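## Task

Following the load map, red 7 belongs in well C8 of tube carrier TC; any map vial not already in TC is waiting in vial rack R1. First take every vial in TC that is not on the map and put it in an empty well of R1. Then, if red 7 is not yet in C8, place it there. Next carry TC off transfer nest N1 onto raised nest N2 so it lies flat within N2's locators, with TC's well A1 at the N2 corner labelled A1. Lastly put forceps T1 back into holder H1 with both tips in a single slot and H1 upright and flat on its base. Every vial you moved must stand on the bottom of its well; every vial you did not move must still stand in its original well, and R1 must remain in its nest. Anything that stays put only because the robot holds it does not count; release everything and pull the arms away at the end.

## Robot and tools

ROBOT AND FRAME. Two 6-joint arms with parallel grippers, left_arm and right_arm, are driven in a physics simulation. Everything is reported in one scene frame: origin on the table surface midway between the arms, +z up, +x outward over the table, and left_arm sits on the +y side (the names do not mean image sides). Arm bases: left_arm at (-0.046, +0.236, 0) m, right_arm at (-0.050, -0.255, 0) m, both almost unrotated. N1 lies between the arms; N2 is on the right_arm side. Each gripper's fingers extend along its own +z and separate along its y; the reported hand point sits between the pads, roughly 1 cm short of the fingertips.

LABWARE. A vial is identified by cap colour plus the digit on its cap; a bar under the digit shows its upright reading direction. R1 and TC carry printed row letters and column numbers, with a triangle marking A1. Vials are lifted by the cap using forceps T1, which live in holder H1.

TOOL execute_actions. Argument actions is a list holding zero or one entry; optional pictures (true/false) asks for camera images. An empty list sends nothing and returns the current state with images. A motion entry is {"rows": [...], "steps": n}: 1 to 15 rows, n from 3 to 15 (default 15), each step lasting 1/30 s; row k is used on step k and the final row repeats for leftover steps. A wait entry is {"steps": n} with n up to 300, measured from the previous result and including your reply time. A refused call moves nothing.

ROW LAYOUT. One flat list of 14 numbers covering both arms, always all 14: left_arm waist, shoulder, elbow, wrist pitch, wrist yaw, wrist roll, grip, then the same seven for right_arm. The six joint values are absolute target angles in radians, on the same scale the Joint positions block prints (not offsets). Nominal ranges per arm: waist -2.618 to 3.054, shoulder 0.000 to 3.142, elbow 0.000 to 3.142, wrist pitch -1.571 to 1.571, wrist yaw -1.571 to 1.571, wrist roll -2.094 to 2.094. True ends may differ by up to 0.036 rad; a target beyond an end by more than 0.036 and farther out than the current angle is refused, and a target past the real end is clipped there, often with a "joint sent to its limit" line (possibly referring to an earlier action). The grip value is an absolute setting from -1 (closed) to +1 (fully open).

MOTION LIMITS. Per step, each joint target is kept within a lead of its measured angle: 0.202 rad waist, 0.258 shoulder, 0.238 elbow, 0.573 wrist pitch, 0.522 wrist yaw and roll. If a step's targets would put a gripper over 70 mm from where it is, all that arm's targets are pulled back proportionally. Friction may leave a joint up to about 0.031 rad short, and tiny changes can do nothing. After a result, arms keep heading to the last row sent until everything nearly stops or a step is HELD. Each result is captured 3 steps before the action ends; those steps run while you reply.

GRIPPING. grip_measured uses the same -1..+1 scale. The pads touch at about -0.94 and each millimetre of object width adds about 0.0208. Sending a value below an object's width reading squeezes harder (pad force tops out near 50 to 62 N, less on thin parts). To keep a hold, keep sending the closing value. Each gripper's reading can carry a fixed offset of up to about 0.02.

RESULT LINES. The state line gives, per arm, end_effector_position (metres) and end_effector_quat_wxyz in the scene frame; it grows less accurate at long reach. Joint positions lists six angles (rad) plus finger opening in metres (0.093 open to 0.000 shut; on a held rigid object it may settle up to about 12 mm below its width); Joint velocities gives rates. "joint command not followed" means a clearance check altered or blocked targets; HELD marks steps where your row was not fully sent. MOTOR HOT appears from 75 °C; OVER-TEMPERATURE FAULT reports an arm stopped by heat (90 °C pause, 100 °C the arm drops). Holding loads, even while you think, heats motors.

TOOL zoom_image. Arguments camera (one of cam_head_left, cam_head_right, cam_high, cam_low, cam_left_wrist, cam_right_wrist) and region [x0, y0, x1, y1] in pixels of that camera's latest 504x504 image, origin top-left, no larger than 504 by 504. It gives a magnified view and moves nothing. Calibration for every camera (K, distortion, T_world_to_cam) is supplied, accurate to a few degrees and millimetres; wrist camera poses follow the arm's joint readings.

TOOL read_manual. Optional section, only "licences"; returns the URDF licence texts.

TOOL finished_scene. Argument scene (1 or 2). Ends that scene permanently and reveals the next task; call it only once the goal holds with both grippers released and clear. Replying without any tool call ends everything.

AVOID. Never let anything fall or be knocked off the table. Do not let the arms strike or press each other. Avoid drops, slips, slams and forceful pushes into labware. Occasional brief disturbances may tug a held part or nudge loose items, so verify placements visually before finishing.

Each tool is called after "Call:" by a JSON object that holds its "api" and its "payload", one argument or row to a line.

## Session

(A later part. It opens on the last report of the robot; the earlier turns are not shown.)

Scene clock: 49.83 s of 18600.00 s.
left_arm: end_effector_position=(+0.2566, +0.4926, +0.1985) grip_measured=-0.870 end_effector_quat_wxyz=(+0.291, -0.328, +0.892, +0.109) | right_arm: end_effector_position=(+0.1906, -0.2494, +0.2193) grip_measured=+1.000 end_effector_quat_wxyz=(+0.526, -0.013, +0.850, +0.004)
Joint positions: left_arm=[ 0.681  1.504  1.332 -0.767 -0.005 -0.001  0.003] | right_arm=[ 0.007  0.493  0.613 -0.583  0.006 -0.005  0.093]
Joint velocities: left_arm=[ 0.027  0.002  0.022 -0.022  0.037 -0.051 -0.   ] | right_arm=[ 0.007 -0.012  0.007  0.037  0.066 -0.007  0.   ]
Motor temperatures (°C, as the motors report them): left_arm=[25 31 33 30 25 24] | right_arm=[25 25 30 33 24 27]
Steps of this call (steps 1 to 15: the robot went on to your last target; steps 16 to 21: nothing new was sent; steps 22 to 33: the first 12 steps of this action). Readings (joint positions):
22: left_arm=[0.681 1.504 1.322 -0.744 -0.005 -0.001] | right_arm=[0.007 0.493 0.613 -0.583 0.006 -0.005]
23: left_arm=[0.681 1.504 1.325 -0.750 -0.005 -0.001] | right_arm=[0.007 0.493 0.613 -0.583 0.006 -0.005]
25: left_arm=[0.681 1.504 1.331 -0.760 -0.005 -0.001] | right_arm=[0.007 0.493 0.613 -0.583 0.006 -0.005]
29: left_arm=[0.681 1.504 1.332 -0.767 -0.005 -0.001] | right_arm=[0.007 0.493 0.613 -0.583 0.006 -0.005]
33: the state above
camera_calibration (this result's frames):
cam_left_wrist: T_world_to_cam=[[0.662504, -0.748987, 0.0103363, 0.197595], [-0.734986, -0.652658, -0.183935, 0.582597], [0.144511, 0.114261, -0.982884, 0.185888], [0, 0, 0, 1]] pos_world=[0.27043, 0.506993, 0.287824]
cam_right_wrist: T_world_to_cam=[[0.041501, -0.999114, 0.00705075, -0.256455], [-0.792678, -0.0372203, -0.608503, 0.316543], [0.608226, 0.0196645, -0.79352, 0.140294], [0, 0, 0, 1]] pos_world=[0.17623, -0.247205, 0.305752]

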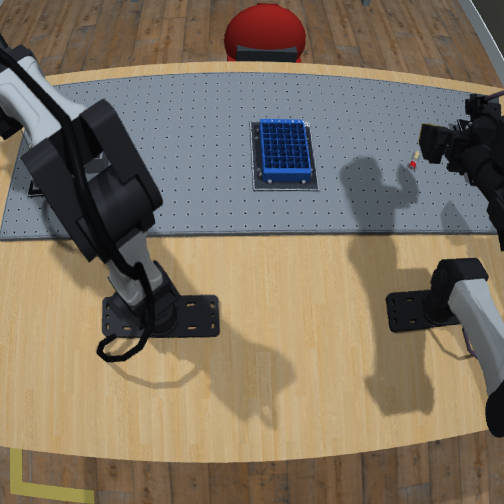

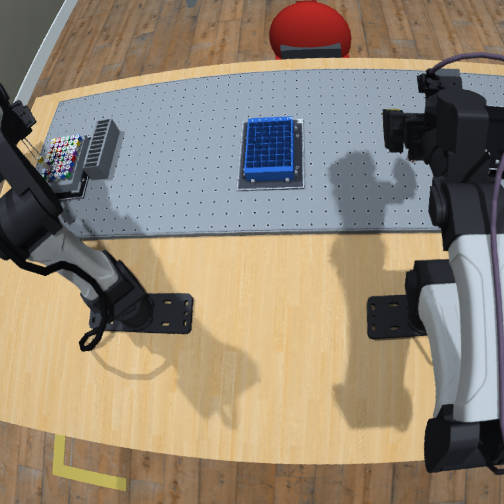

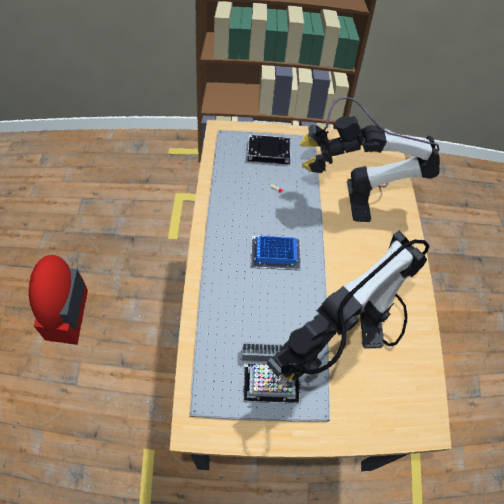

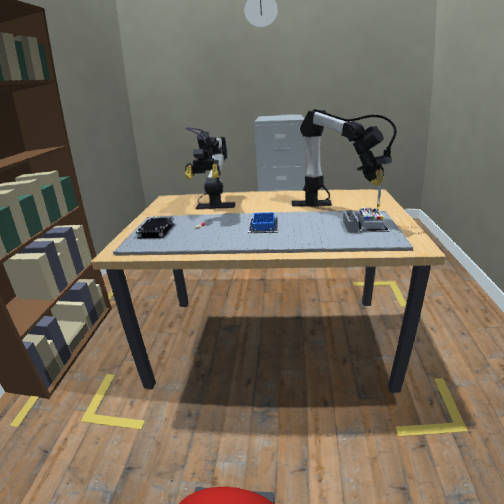

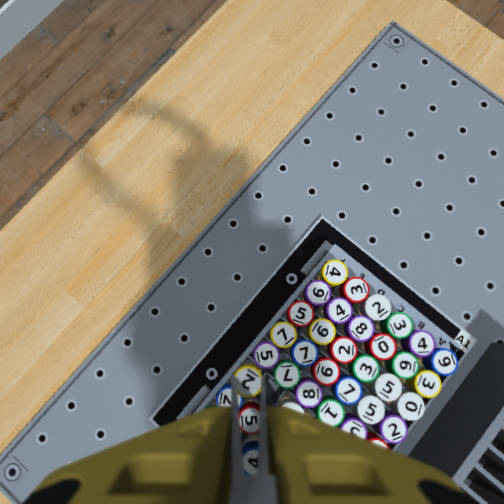

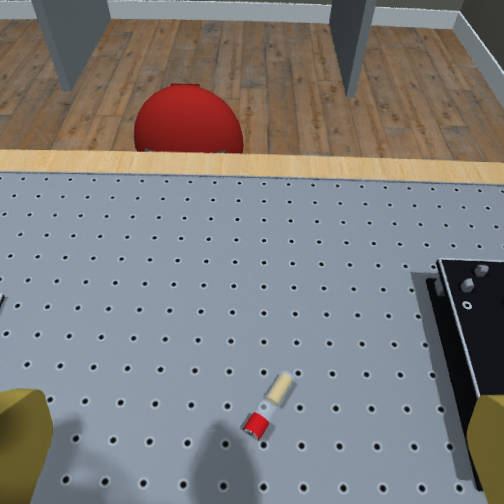

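Call:
{"api": "execute_actions", "payload": {
  "actions": [
    {"rows":[[0.687,1.534,1.345,-0.78,0.004,-0.005,-0.88,0,0.5,0.6,-0.6,0,0,1]],"steps":15}
  ],
  "pictures": true
}}

Call:
{"api": "zoom_image", "payload": {
  "camera": "cam_high",
  "region": [250,350,310,410]
}}

Call:
{"api": "zoom_image", "payload": {
  "camera": "cam_left_wrist",
  "region": [150,260,350,460]
}}

Scene clock: 50.50 s of 18600.00 s.
left_arm: end_effector_position=(+0.2566, +0.4926, +0.1985) grip_measured=-0.870 end_effector_quat_wxyz=(+0.291, -0.328, +0.892, +0.109) | right_arm: end_effector_position=(+0.1906, -0.2494, +0.2193) grip_measured=+1.000 end_effector_quat_wxyz=(+0.526, -0.013, +0.850, +0.004)
Joint positions: left_arm=[ 0.681  1.504  1.332 -0.767 -0.005 -0.001  0.003] | right_arm=[ 0.007  0.493  0.613 -0.583  0.006 -0.005  0.093]
Joint velocities: left_arm=[-0.012 -0.002 -0.012 -0.037  0.007 -0.022  0.   ] | right_arm=[-0.002  0.002 -0.007 -0.022  0.022 -0.051  0.   ]
Motor temperatures (°C, as the motors report them): left_arm=[25 31 33 30 25 24] | right_arm=[25 25 30 33 24 27]
Steps of this call (steps 1 to 3: the last 3 steps of your previous action; steps 4 to 8: the robot went on to your last target; steps 9 to 20: the first 12 steps of this action). Readings (joint positions):
9: left_arm=[0.681 1.504 1.332 -0.767 -0.005 -0.001] | right_arm=[0.007 0.493 0.613 -0.583 0.006 -0.005]
10: left_arm=[0.681 1.504 1.332 -0.767 -0.005 -0.001] | right_arm=[0.007 0.493 0.613 -0.583 0.006 -0.005]
12: left_arm=[0.681 1.504 1.332 -0.767 -0.005 -0.001] | right_arm=[0.007 0.493 0.613 -0.583 0.006 -0.005]
16: left_arm=[0.681 1.504 1.332 -0.767 -0.005 -0.001] | right_arm=[0.007 0.493 0.613 -0.583 0.006 -0.005]
20: the state above
camera_calibration (this result's frames):
cam_left_wrist: T_world_to_cam=[[0.662504, -0.748987, 0.0103363, 0.197595], [-0.734986, -0.652658, -0.183935, 0.582597], [0.144511, 0.114261, -0.982884, 0.185888], [0, 0, 0, 1]] pos_world=[0.27043, 0.506993, 0.287824]
cam_right_wrist: T_world_to_cam=[[0.041501, -0.999114, 0.00705075, -0.256455], [-0.792678, -0.0372203, -0.608503, 0.316543], [0.608226, 0.0196645, -0.79352, 0.140294], [0, 0, 0, 1]] pos_world=[0.17623, -0.247205, 0.305752]

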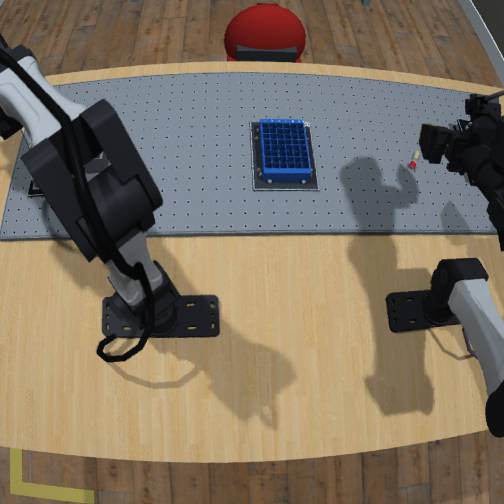

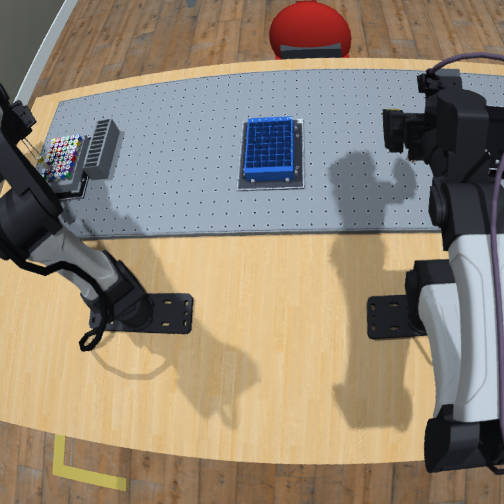

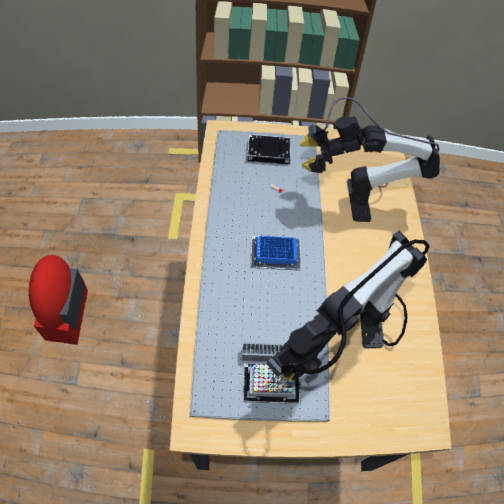

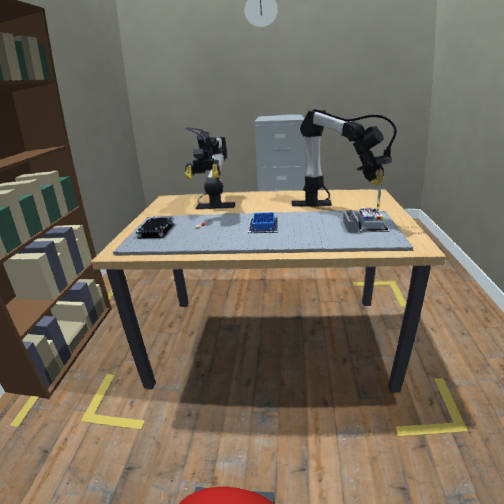

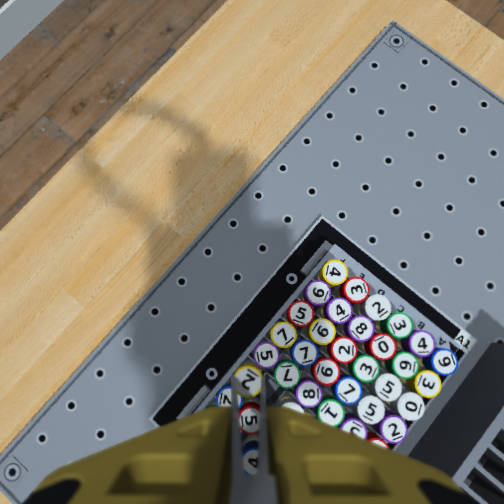

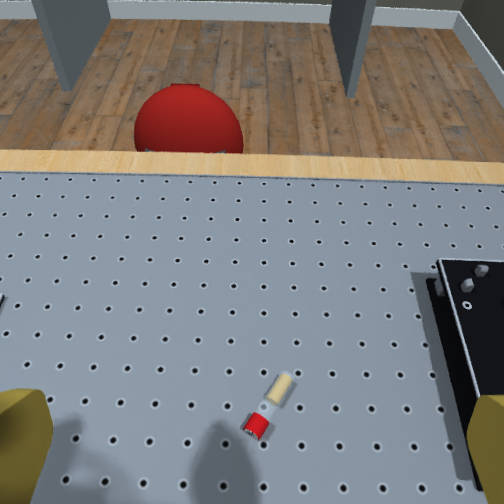

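Region (250, 350, 310, 410) of cam_high's 504x504 image, scaled by 8.400, with more detail than that image has.

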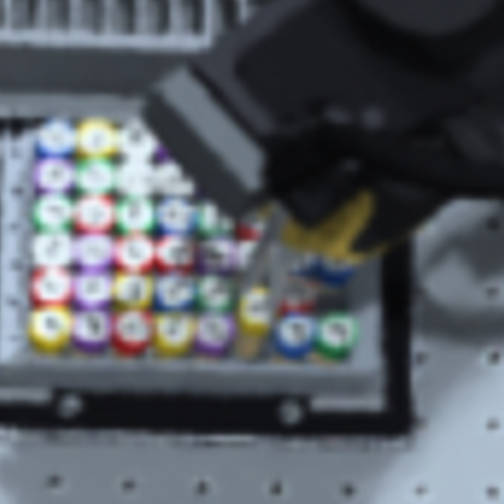

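Region (150, 260, 350, 460) of cam_left_wrist's 504x504 image, scaled by 2.520, with more detail than that image has.

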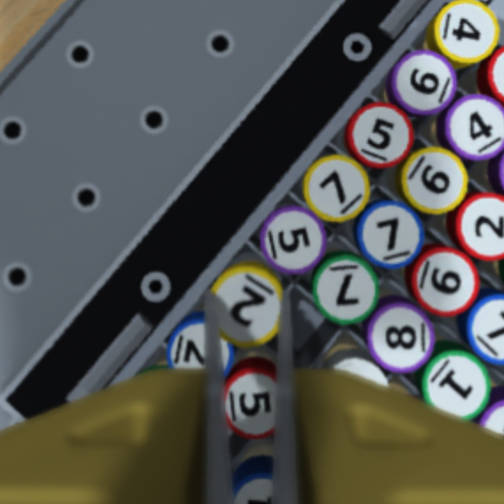

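Call:
{"api": "execute_actions", "payload": {
  "actions": [
    {"rows":[[0.687,1.542,1.345,-0.78,0.004,-0.005,-0.88,0,0.5,0.6,-0.6,0,0,1],[0.687,1.542,1.345,-0.78,0.004,-0.005,-0.88,0,0.5,0.6,-0.6,0,0,1],[0.687,1.542,1.345,-0.78,0.004,-0.005,-0.88,0,0.5,0.6,-0.6,0,0,1],[0.687,1.534,1.345,-0.78,0.004,-0.005,-0.88,0,0.5,0.6,-0.6,0,0,1]],"steps":15}
  ],
  "pictures": true
}}

Call:
{"api": "zoom_image", "payload": {
  "camera": "cam_high",
  "region": [250,350,310,410]
}}

Call:
{"api": "zoom_image", "payload": {
  "camera": "cam_left_wrist",
  "region": [150,260,350,460]
}}

Scene clock: 51.07 s of 18600.00 s.
left_arm: end_effector_position=(+0.2574, +0.4933, +0.1972) grip_measured=-0.870 end_effector_quat_wxyz=(+0.290, -0.328, +0.892, +0.109) | right_arm: end_effector_position=(+0.1906, -0.2494, +0.2193) grip_measured=+1.000 end_effector_quat_wxyz=(+0.526, -0.013, +0.850, +0.004)
Joint positions: left_arm=[ 0.681  1.509  1.332 -0.764 -0.005 -0.001  0.003] | right_arm=[ 0.007  0.493  0.613 -0.583  0.006 -0.005  0.093]
Joint velocities: left_arm=[ 0.002  0.007 -0.017 -0.007  0.037  0.037 -0.003] | right_arm=[ 0.002 -0.012 -0.017 -0.051  0.051 -0.022  0.   ]
Motor temperatures (°C, as the motors report them): left_arm=[25 31 33 30 25 24] | right_arm=[25 25 30 33 24 27]
Steps of this call (steps 1 to 3: the last 3 steps of your previous action; steps 4 to 5: the robot went on to your last target; steps 6 to 17: the first 12 steps of this action). Readings (joint positions):
6: left_arm=[0.681 1.506 1.332 -0.767 -0.005 -0.001] | right_arm=[0.007 0.493 0.613 -0.583 0.006 -0.005]
7: left_arm=[0.681 1.508 1.332 -0.767 -0.005 -0.001] | right_arm=[0.007 0.493 0.613 -0.583 0.006 -0.005]
9: left_arm=[0.681 1.509 1.332 -0.765 -0.005 -0.001] | right_arm=[0.007 0.493 0.613 -0.583 0.006 -0.005]
13: left_arm=[0.681 1.509 1.332 -0.764 -0.005 -0.001] | right_arm=[0.007 0.493 0.613 -0.583 0.006 -0.005]
17: the state above
camera_calibration (this result's frames):
cam_left_wrist: T_world_to_cam=[[0.662516, -0.748977, 0.0103019, 0.197583], [-0.7352, -0.652839, -0.182436, 0.583262], [0.143365, 0.113293, -0.983164, 0.185156], [0, 0, 0, 1]] pos_world=[0.271367, 0.507784, 0.286411]
cam_right_wrist: T_world_to_cam=[[0.041501, -0.999114, 0.00705075, -0.256455], [-0.792678, -0.0372203, -0.608503, 0.316543], [0.608226, 0.0196645, -0.79352, 0.140294], [0, 0, 0, 1]] pos_world=[0.17623, -0.247205, 0.305752]

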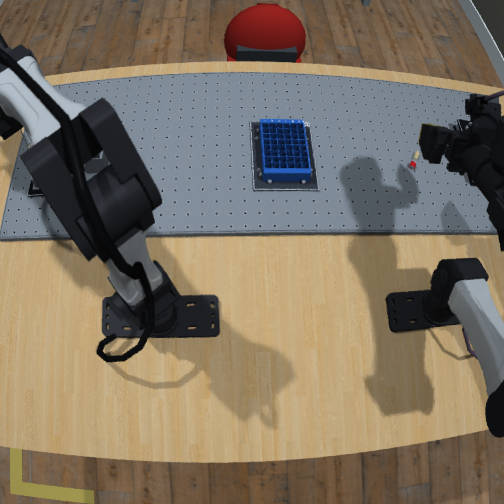

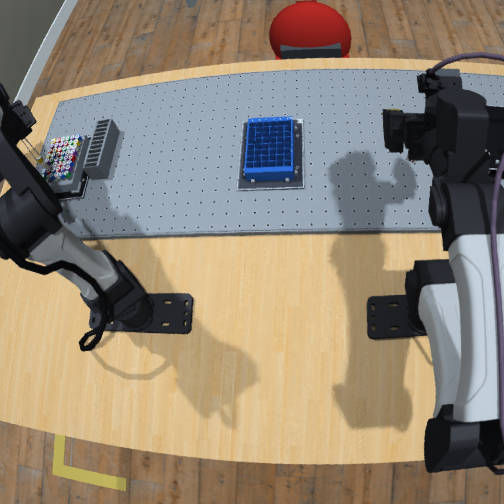

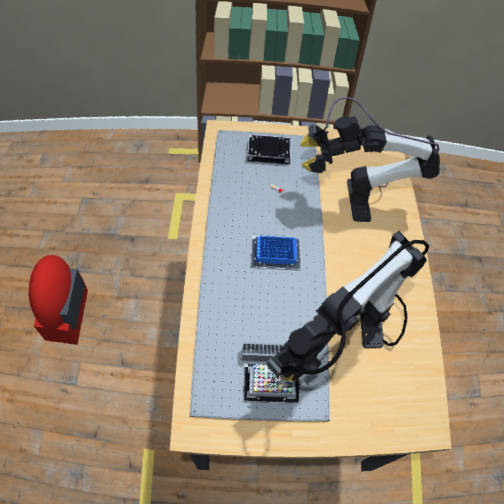

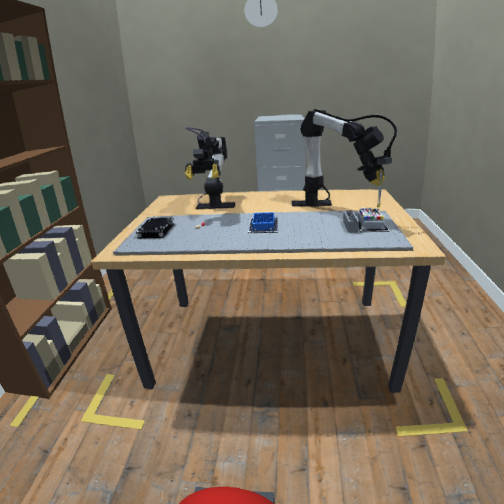

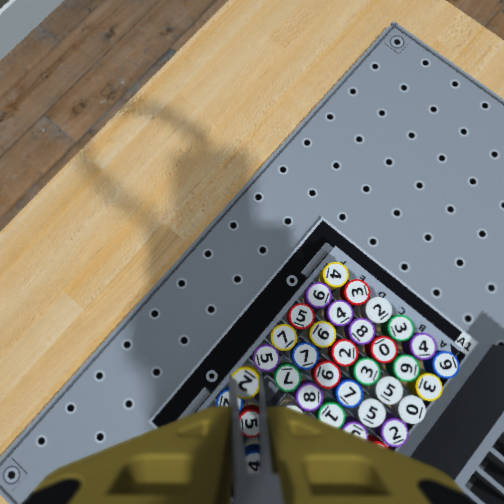

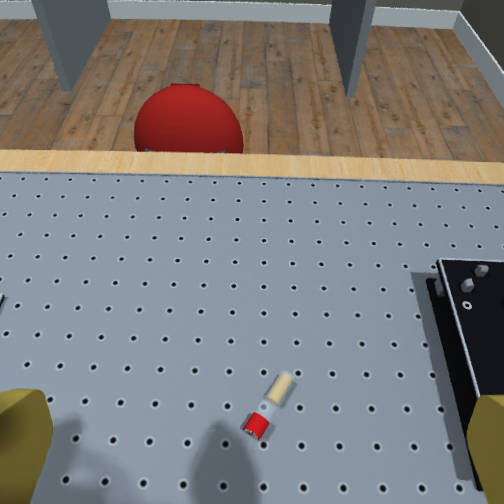

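Region (250, 350, 310, 410) of cam_high's 504x504 image, scaled by 8.400, with more detail than that image has.

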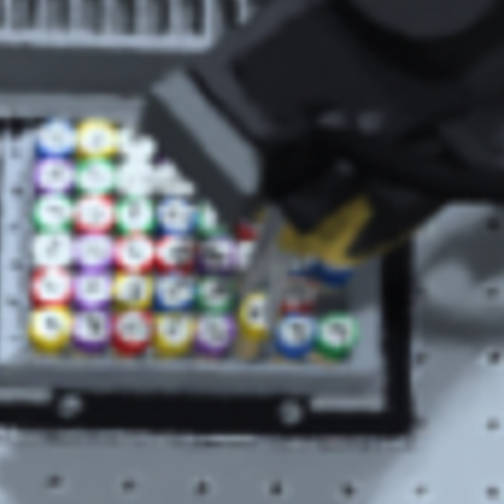

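Region (150, 260, 350, 460) of cam_left_wrist's 504x504 image, scaled by 2.520, with more detail than that image has.

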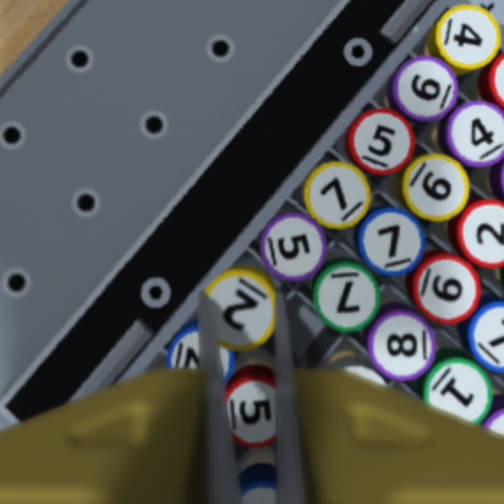

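Call:
{"api": "execute_actions", "payload": {
  "actions": []
}}

Call:
{"api": "zoom_image", "payload": {
  "camera": "cam_high",
  "region": [250,350,310,410]
}}

Call:
{"api": "zoom_image", "payload": {
  "camera": "cam_left_wrist",
  "region": [150,260,350,460]
}}

Scene clock: 51.17 s of 18600.00 s.
left_arm: end_effector_position=(+0.2574, +0.4933, +0.1972) grip_measured=-0.870 end_effector_quat_wxyz=(+0.290, -0.328, +0.892, +0.109) | right_arm: end_effector_position=(+0.1906, -0.2494, +0.2193) grip_measured=+1.000 end_effector_quat_wxyz=(+0.526, -0.013, +0.850, +0.004)
Joint positions: left_arm=[ 0.681  1.509  1.332 -0.764 -0.005 -0.001  0.003] | right_arm=[ 0.007  0.493  0.613 -0.583  0.006 -0.005  0.093]
Joint velocities: left_arm=[ 0.007 -0.017  0.002  0.007 -0.037  0.022  0.001] | right_arm=[ 0.002  0.002 -0.002  0.022 -0.081  0.037  0.   ]
Motor temperatures (°C, as the motors report them): left_arm=[25 31 33 30 25 24] | right_arm=[25 25 30 33 24 27]
Kept back: nothing.
Steps of this call (steps 1 to 3: the last 3 steps of your previous action). Readings (joint positions):
1: left_arm=[0.681 1.509 1.332 -0.764 -0.005 -0.001] | right_arm=[0.007 0.493 0.613 -0.583 0.006 -0.005]
2: left_arm=[0.681 1.509 1.332 -0.764 -0.005 -0.001] | right_arm=[0.007 0.493 0.613 -0.583 0.006 -0.005]
3: the state above
camera_calibration (this result's frames):
cam_left_wrist: T_world_to_cam=[[0.662516, -0.748977, 0.0103019, 0.197583], [-0.7352, -0.652839, -0.182436, 0.583262], [0.143365, 0.113293, -0.983164, 0.185156], [0, 0, 0, 1]] pos_world=[0.271367, 0.507784, 0.286411]
cam_right_wrist: T_world_to_cam=[[0.041501, -0.999114, 0.00705075, -0.256455], [-0.792678, -0.0372203, -0.608503, 0.316543], [0.608226, 0.0196645, -0.79352, 0.140294], [0, 0, 0, 1]] pos_world=[0.17623, -0.247205, 0.305752]

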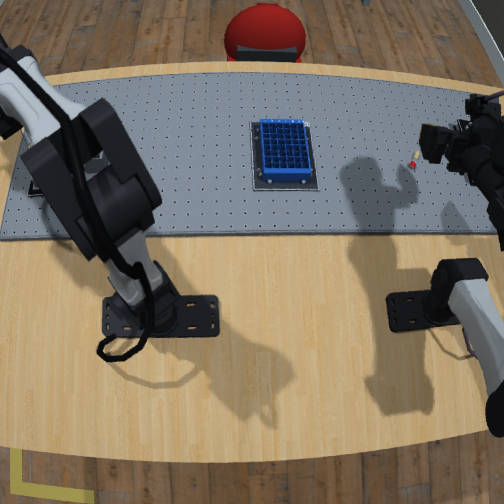

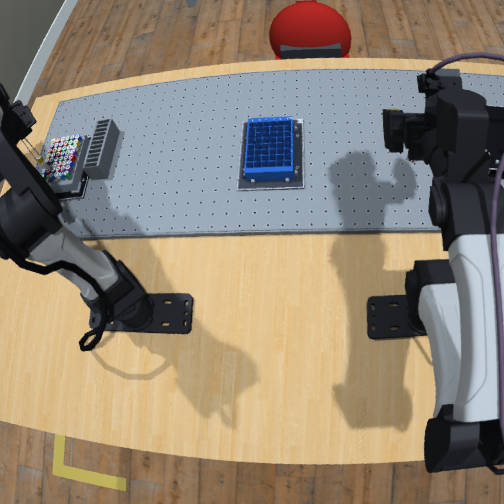

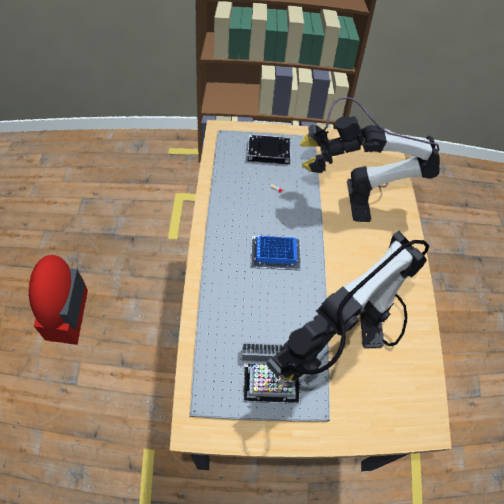

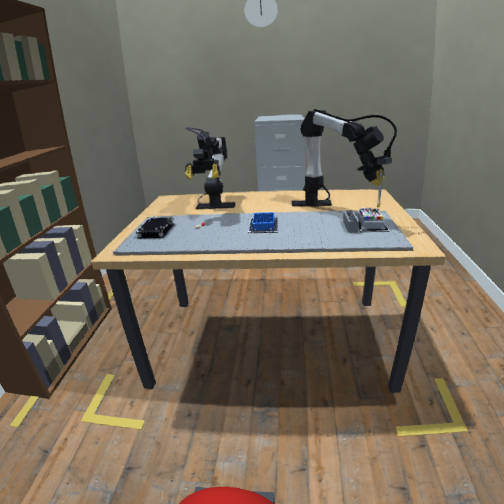

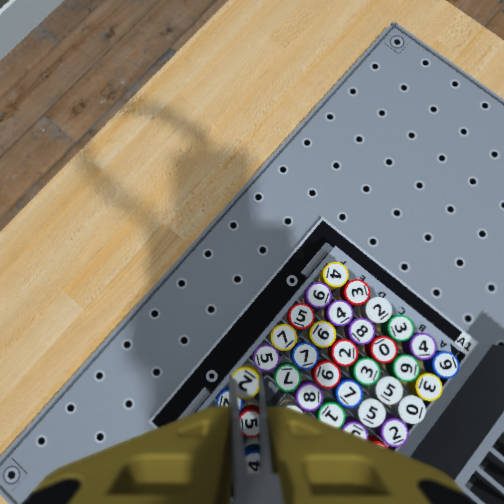

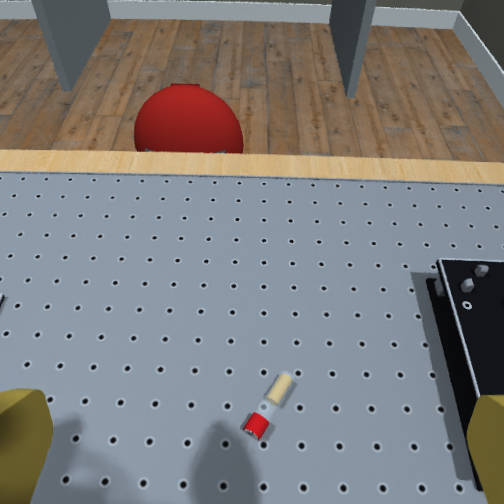

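Region (250, 350, 310, 410) of cam_high's 504x504 image, scaled by 8.400, with more detail than that image has.

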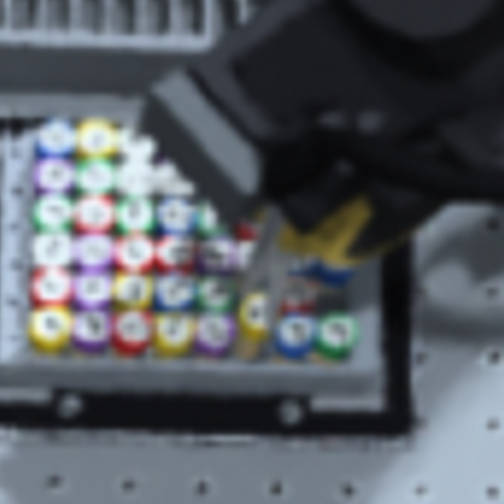

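Region (150, 260, 350, 460) of cam_left_wrist's 504x504 image, scaled by 2.520, with more detail than that image has.

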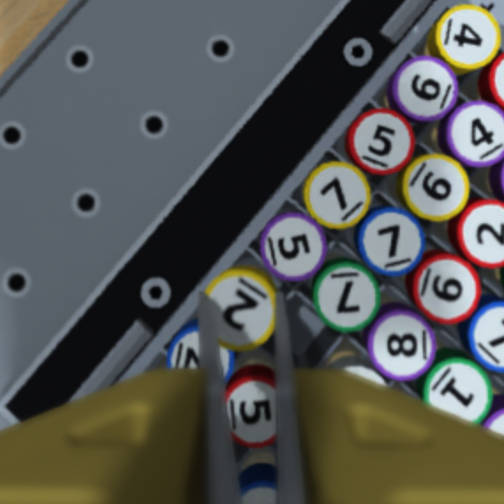

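Call:
{"api": "execute_actions", "payload": {
  "actions": [
    {"rows":[[0.687,1.478,1.345,-0.78,0.004,-0.005,-0.88,0,0.5,0.6,-0.6,0,0,1],[0.687,1.478,1.345,-0.78,0.004,-0.005,-0.88,0,0.5,0.6,-0.6,0,0,1],[0.687,1.478,1.345,-0.78,0.004,-0.005,-0.88,0,0.5,0.6,-0.6,0,0,1],[0.687,1.478,1.345,-0.78,0.004,-0.005,-0.88,0,0.5,0.6,-0.6,0,0,1],[0.687,1.478,1.345,-0.78,0.004,-0.005,-0.88,0,0.5,0.6,-0.6,0,0,1],[0.687,1.478,1.345,-0.78,0.004,-0.005,-0.88,0,0.5,0.6,-0.6,0,0,1],[0.687,1.478,1.345,-0.78,-0.02,-0.005,-0.88,0,0.5,0.6,-0.6,0,0,1]],"steps":15}
  ],
  "pictures": true
}}

Call:
{"api": "zoom_image", "payload": {
  "camera": "cam_high",
  "region": [250,350,310,410]
}}

Call:
{"api": "zoom_image", "payload": {
  "camera": "cam_left_wrist",
  "region": [150,260,350,460]
}}

Call:
{"api": "zoom_image", "payload": {
  "camera": "cam_head_right",
  "region": [20,130,80,190]
}}

Scene clock: 52.03 s of 18600.00 s.
left_arm: end_effector_position=(+0.2555, +0.4925, +0.1987) grip_measured=-0.870 end_effector_quat_wxyz=(+0.289, -0.329, +0.892, +0.110) | right_arm: end_effector_position=(+0.1906, -0.2494, +0.2193) grip_measured=+1.000 end_effector_quat_wxyz=(+0.526, -0.013, +0.850, +0.004)
Joint positions: left_arm=[ 0.681  1.502  1.332 -0.771 -0.009 -0.001  0.003] | right_arm=[ 0.007  0.493  0.613 -0.583  0.006 -0.005  0.093]
Joint velocities: left_arm=[ 0.002  0.017  0.007  0.051 -0.095  0.037  0.001] | right_arm=[-0.002 -0.012 -0.017  0.022 -0.022  0.081  0.   ]
Motor temperatures (°C, as the motors report them): left_arm=[25 31 33 30 25 24] | right_arm=[25 25 30 33 24 27]
Steps of this call (steps 1 to 14: the robot went on to your last target; steps 15 to 26: the first 12 steps of this action). Readings (joint positions):
15: left_arm=[0.681 1.508 1.332 -0.764 -0.005 -0.001] | right_arm=[0.007 0.493 0.613 -0.583 0.006 -0.005]
16: left_arm=[0.681 1.505 1.332 -0.764 -0.005 -0.001] | right_arm=[0.007 0.493 0.613 -0.583 0.006 -0.005]
18: left_arm=[0.681 1.503 1.332 -0.767 -0.005 -0.001] | right_arm=[0.007 0.493 0.613 -0.583 0.006 -0.005]
22: left_arm=[0.681 1.502 1.332 -0.770 -0.007 -0.001] | right_arm=[0.007 0.493 0.613 -0.583 0.006 -0.005]
26: the state above
camera_calibration (this result's frames):
cam_left_wrist: T_world_to_cam=[[0.664218, -0.747504, 0.00721167, 0.197708], [-0.734147, -0.654106, -0.182137, 0.58189], [0.140866, 0.115684, -0.983247, 0.186536], [0, 0, 0, 1]] pos_world=[0.269595, 0.506826, 0.287969]
cam_right_wrist: T_world_to_cam=[[0.041501, -0.999114, 0.00705075, -0.256455], [-0.792678, -0.0372203, -0.608503, 0.316543], [0.608226, 0.0196645, -0.79352, 0.140294], [0, 0, 0, 1]] pos_world=[0.17623, -0.247205, 0.305752]

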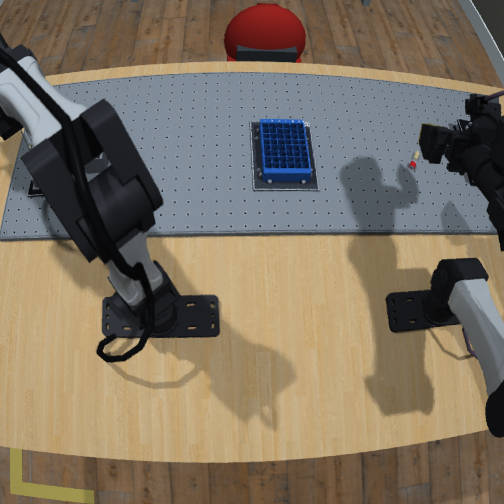

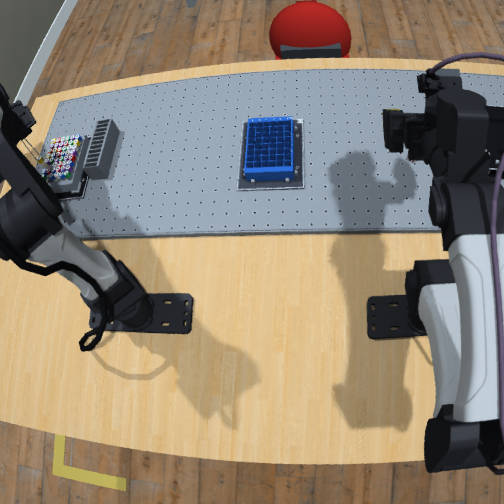

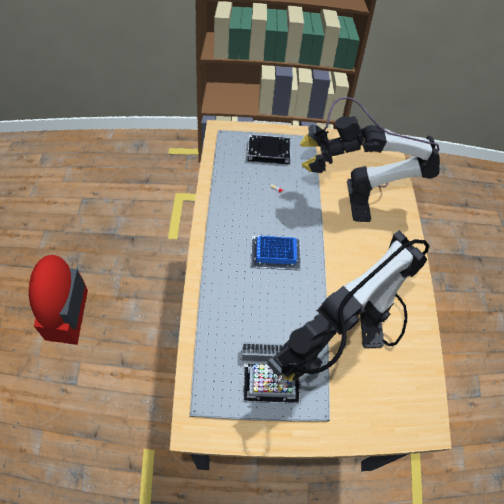

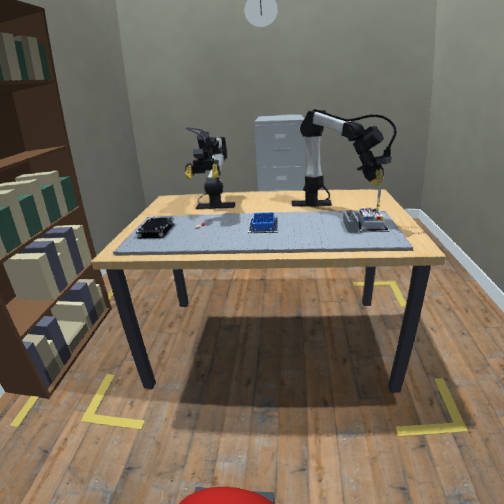

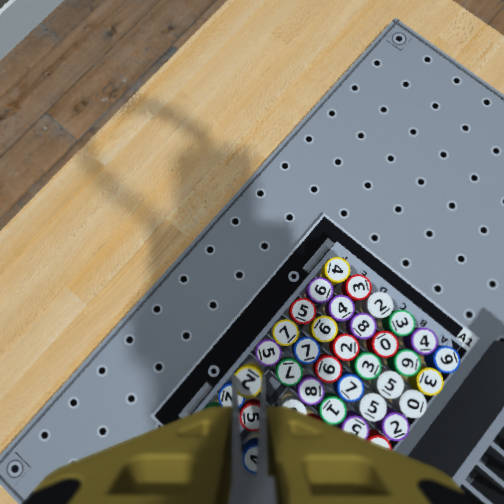

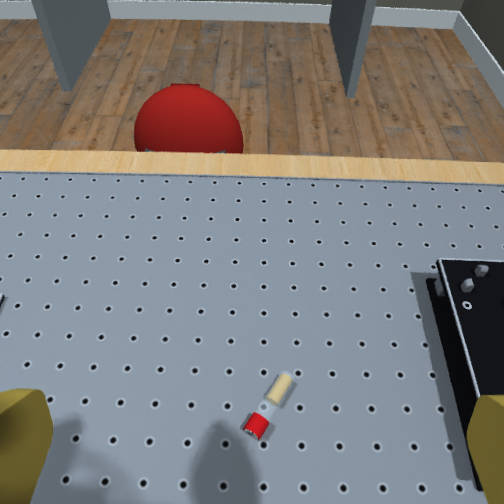

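Region (250, 350, 310, 410) of cam_high's 504x504 image, scaled by 8.400, with more detail than that image has.

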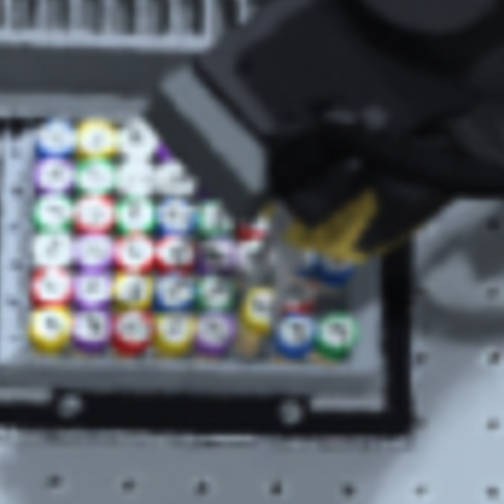

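Region (150, 260, 350, 460) of cam_left_wrist's 504x504 image, scaled by 2.520, with more detail than that image has.

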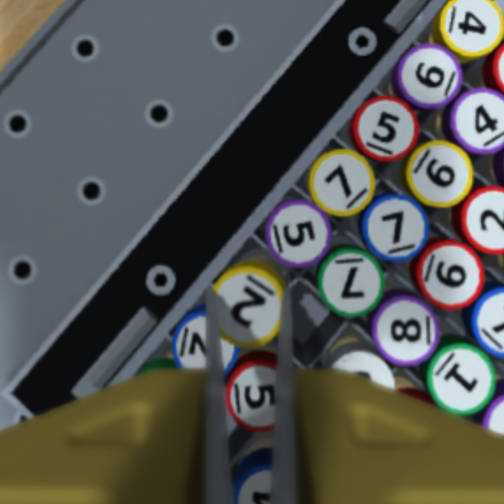

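Region (20, 130, 80, 190) of cam_head_right's 504x504 image, scaled by 8.400, with more detail than that image has.

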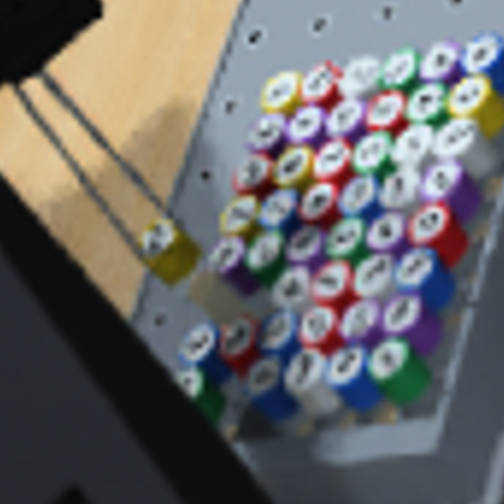

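Call:
{"api": "execute_actions", "payload": {
  "actions": [
    {"rows":[[0.687,1.472,1.345,-0.78,-0.02,-0.005,-0.88,0,0.5,0.6,-0.6,0,0,1],[0.687,1.472,1.345,-0.78,-0.02,-0.005,-0.88,0,0.5,0.6,-0.6,0,0,1],[0.687,1.474,1.345,-0.78,-0.02,-0.005,-0.88,0,0.5,0.6,-0.6,0,0,1],[0.687,1.474,1.345,-0.78,-0.02,-0.005,-0.88,0,0.5,0.6,-0.6,0,0,1],[0.687,1.474,1.345,-0.792,-0.026,-0.005,-0.88,0,0.5,0.6,-0.6,0,0,1],[0.687,1.474,1.345,-0.786,-0.025,-0.005,-0.88,0,0.5,0.6,-0.6,0,0,1]],"steps":15}
  ],
  "pictures": true
}}

Call:
{"api": "zoom_image", "payload": {
  "camera": "cam_high",
  "region": [250,350,310,410]
}}

Call:
{"api": "zoom_image", "payload": {
  "camera": "cam_left_wrist",
  "region": [150,260,350,460]
}}

Call:
{"api": "zoom_image", "payload": {
  "camera": "cam_head_right",
  "region": [20,130,80,190]
}}

Scene clock: 52.60 s of 18600.00 s.
left_arm: end_effector_position=(+0.2544, +0.4927, +0.1982) grip_measured=-0.870 end_effector_quat_wxyz=(+0.287, -0.330, +0.892, +0.112) | right_arm: end_effector_position=(+0.1906, -0.2494, +0.2193) grip_measured=+1.000 end_effector_quat_wxyz=(+0.526, -0.013, +0.850, +0.004)
Joint positions: left_arm=[ 0.681  1.502  1.332 -0.775 -0.014 -0.001  0.003] | right_arm=[ 0.007  0.493  0.613 -0.583  0.006 -0.005  0.093]
Joint velocities: left_arm=[-0.007 -0.002 -0.002  0.037 -0.051 -0.081 -0.001] | right_arm=[-0.007  0.002 -0.012 -0.022  0.051 -0.007  0.   ]
Motor temperatures (°C, as the motors report them): left_arm=[25 31 33 30 25 24] | right_arm=[25 25 30 33 24 27]
Steps of this call (steps 1 to 3: the last 3 steps of your previous action; steps 4 to 5: the robot went on to your last target; steps 6 to 17: the first 12 steps of this action). Readings (joint positions):
6: left_arm=[0.681 1.502 1.332 -0.771 -0.010 -0.001] | right_arm=[0.007 0.493 0.613 -0.583 0.006 -0.005]
7: left_arm=[0.681 1.502 1.332 -0.771 -0.010 -0.001] | right_arm=[0.007 0.493 0.613 -0.583 0.006 -0.005]
9: left_arm=[0.681 1.502 1.332 -0.771 -0.010 -0.001] | right_arm=[0.007 0.493 0.613 -0.583 0.006 -0.005]
13: left_arm=[0.681 1.502 1.332 -0.774 -0.013 -0.001] | right_arm=[0.007 0.493 0.613 -0.583 0.006 -0.005]
17: the state above
camera_calibration (this result's frames):
cam_left_wrist: T_world_to_cam=[[0.666421, -0.745569, 0.00309985, 0.197867], [-0.73323, -0.656135, -0.178494, 0.581117], [0.135113, 0.116679, -0.983936, 0.187258], [0, 0, 0, 1]] pos_world=[0.268929, 0.506965, 0.287363]
cam_right_wrist: T_world_to_cam=[[0.041501, -0.999114, 0.00705075, -0.256455], [-0.792678, -0.0372203, -0.608503, 0.316543], [0.608226, 0.0196645, -0.79352, 0.140294], [0, 0, 0, 1]] pos_world=[0.17623, -0.247205, 0.305752]

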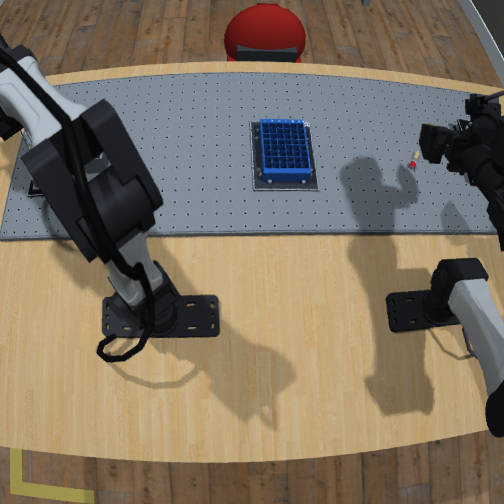

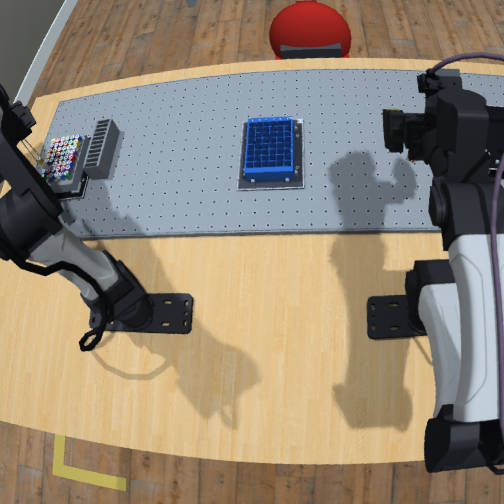

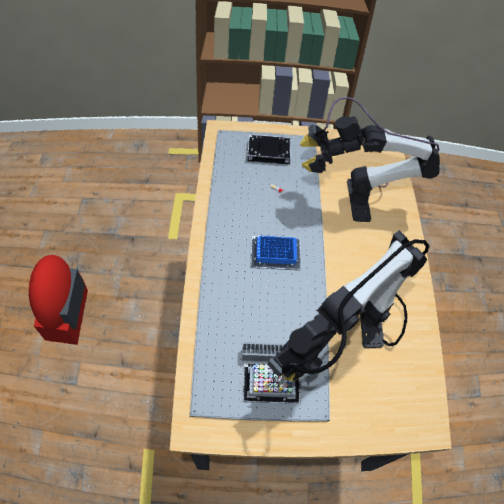

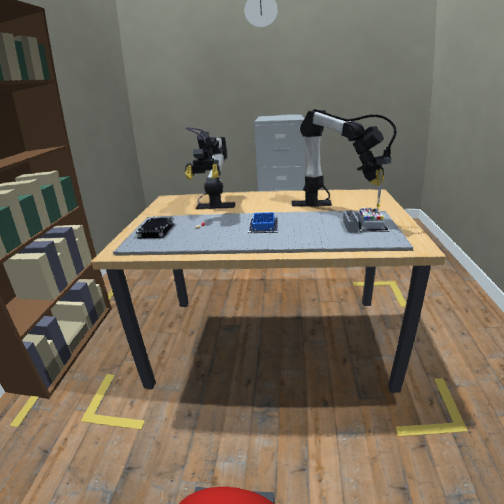

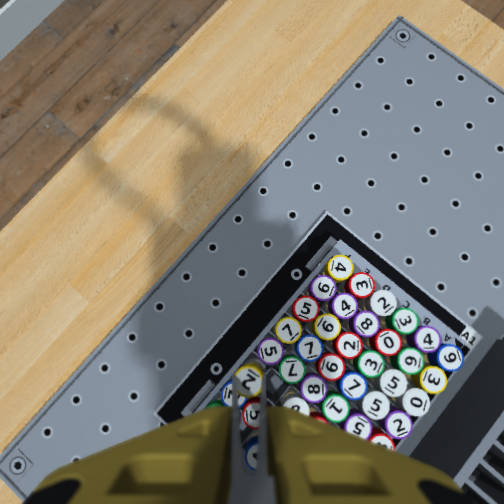

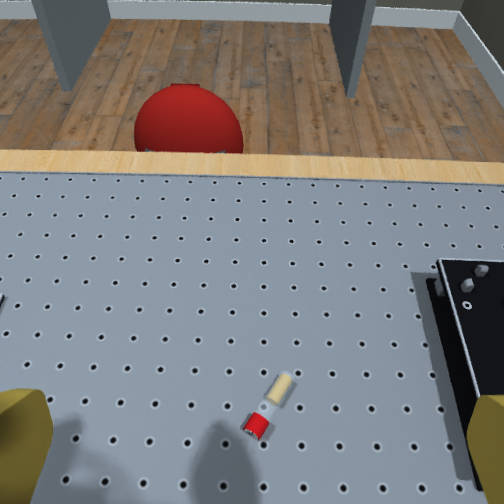

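Region (250, 350, 310, 410) of cam_high's 504x504 image, scaled by 8.400, with more detail than that image has.

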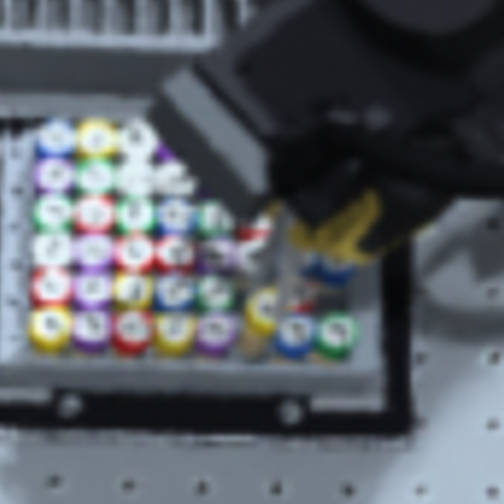

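Region (150, 260, 350, 460) of cam_left_wrist's 504x504 image, scaled by 2.520, with more detail than that image has.

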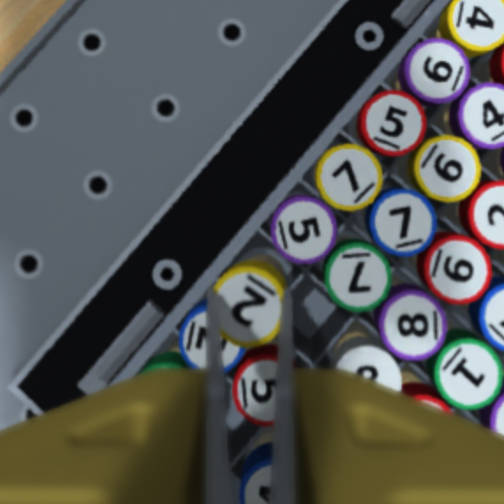

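Region (20, 130, 80, 190) of cam_head_right's 504x504 image, scaled by 8.400, with more detail than that image has.

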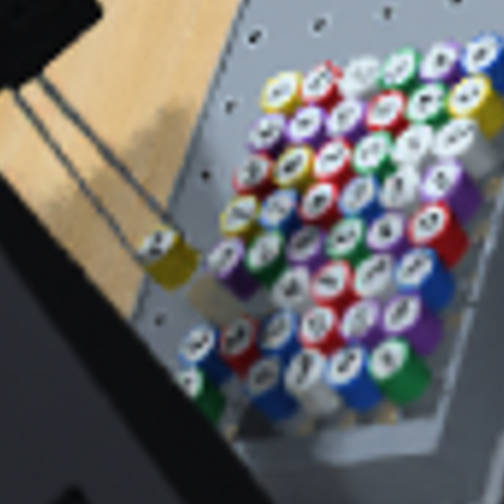

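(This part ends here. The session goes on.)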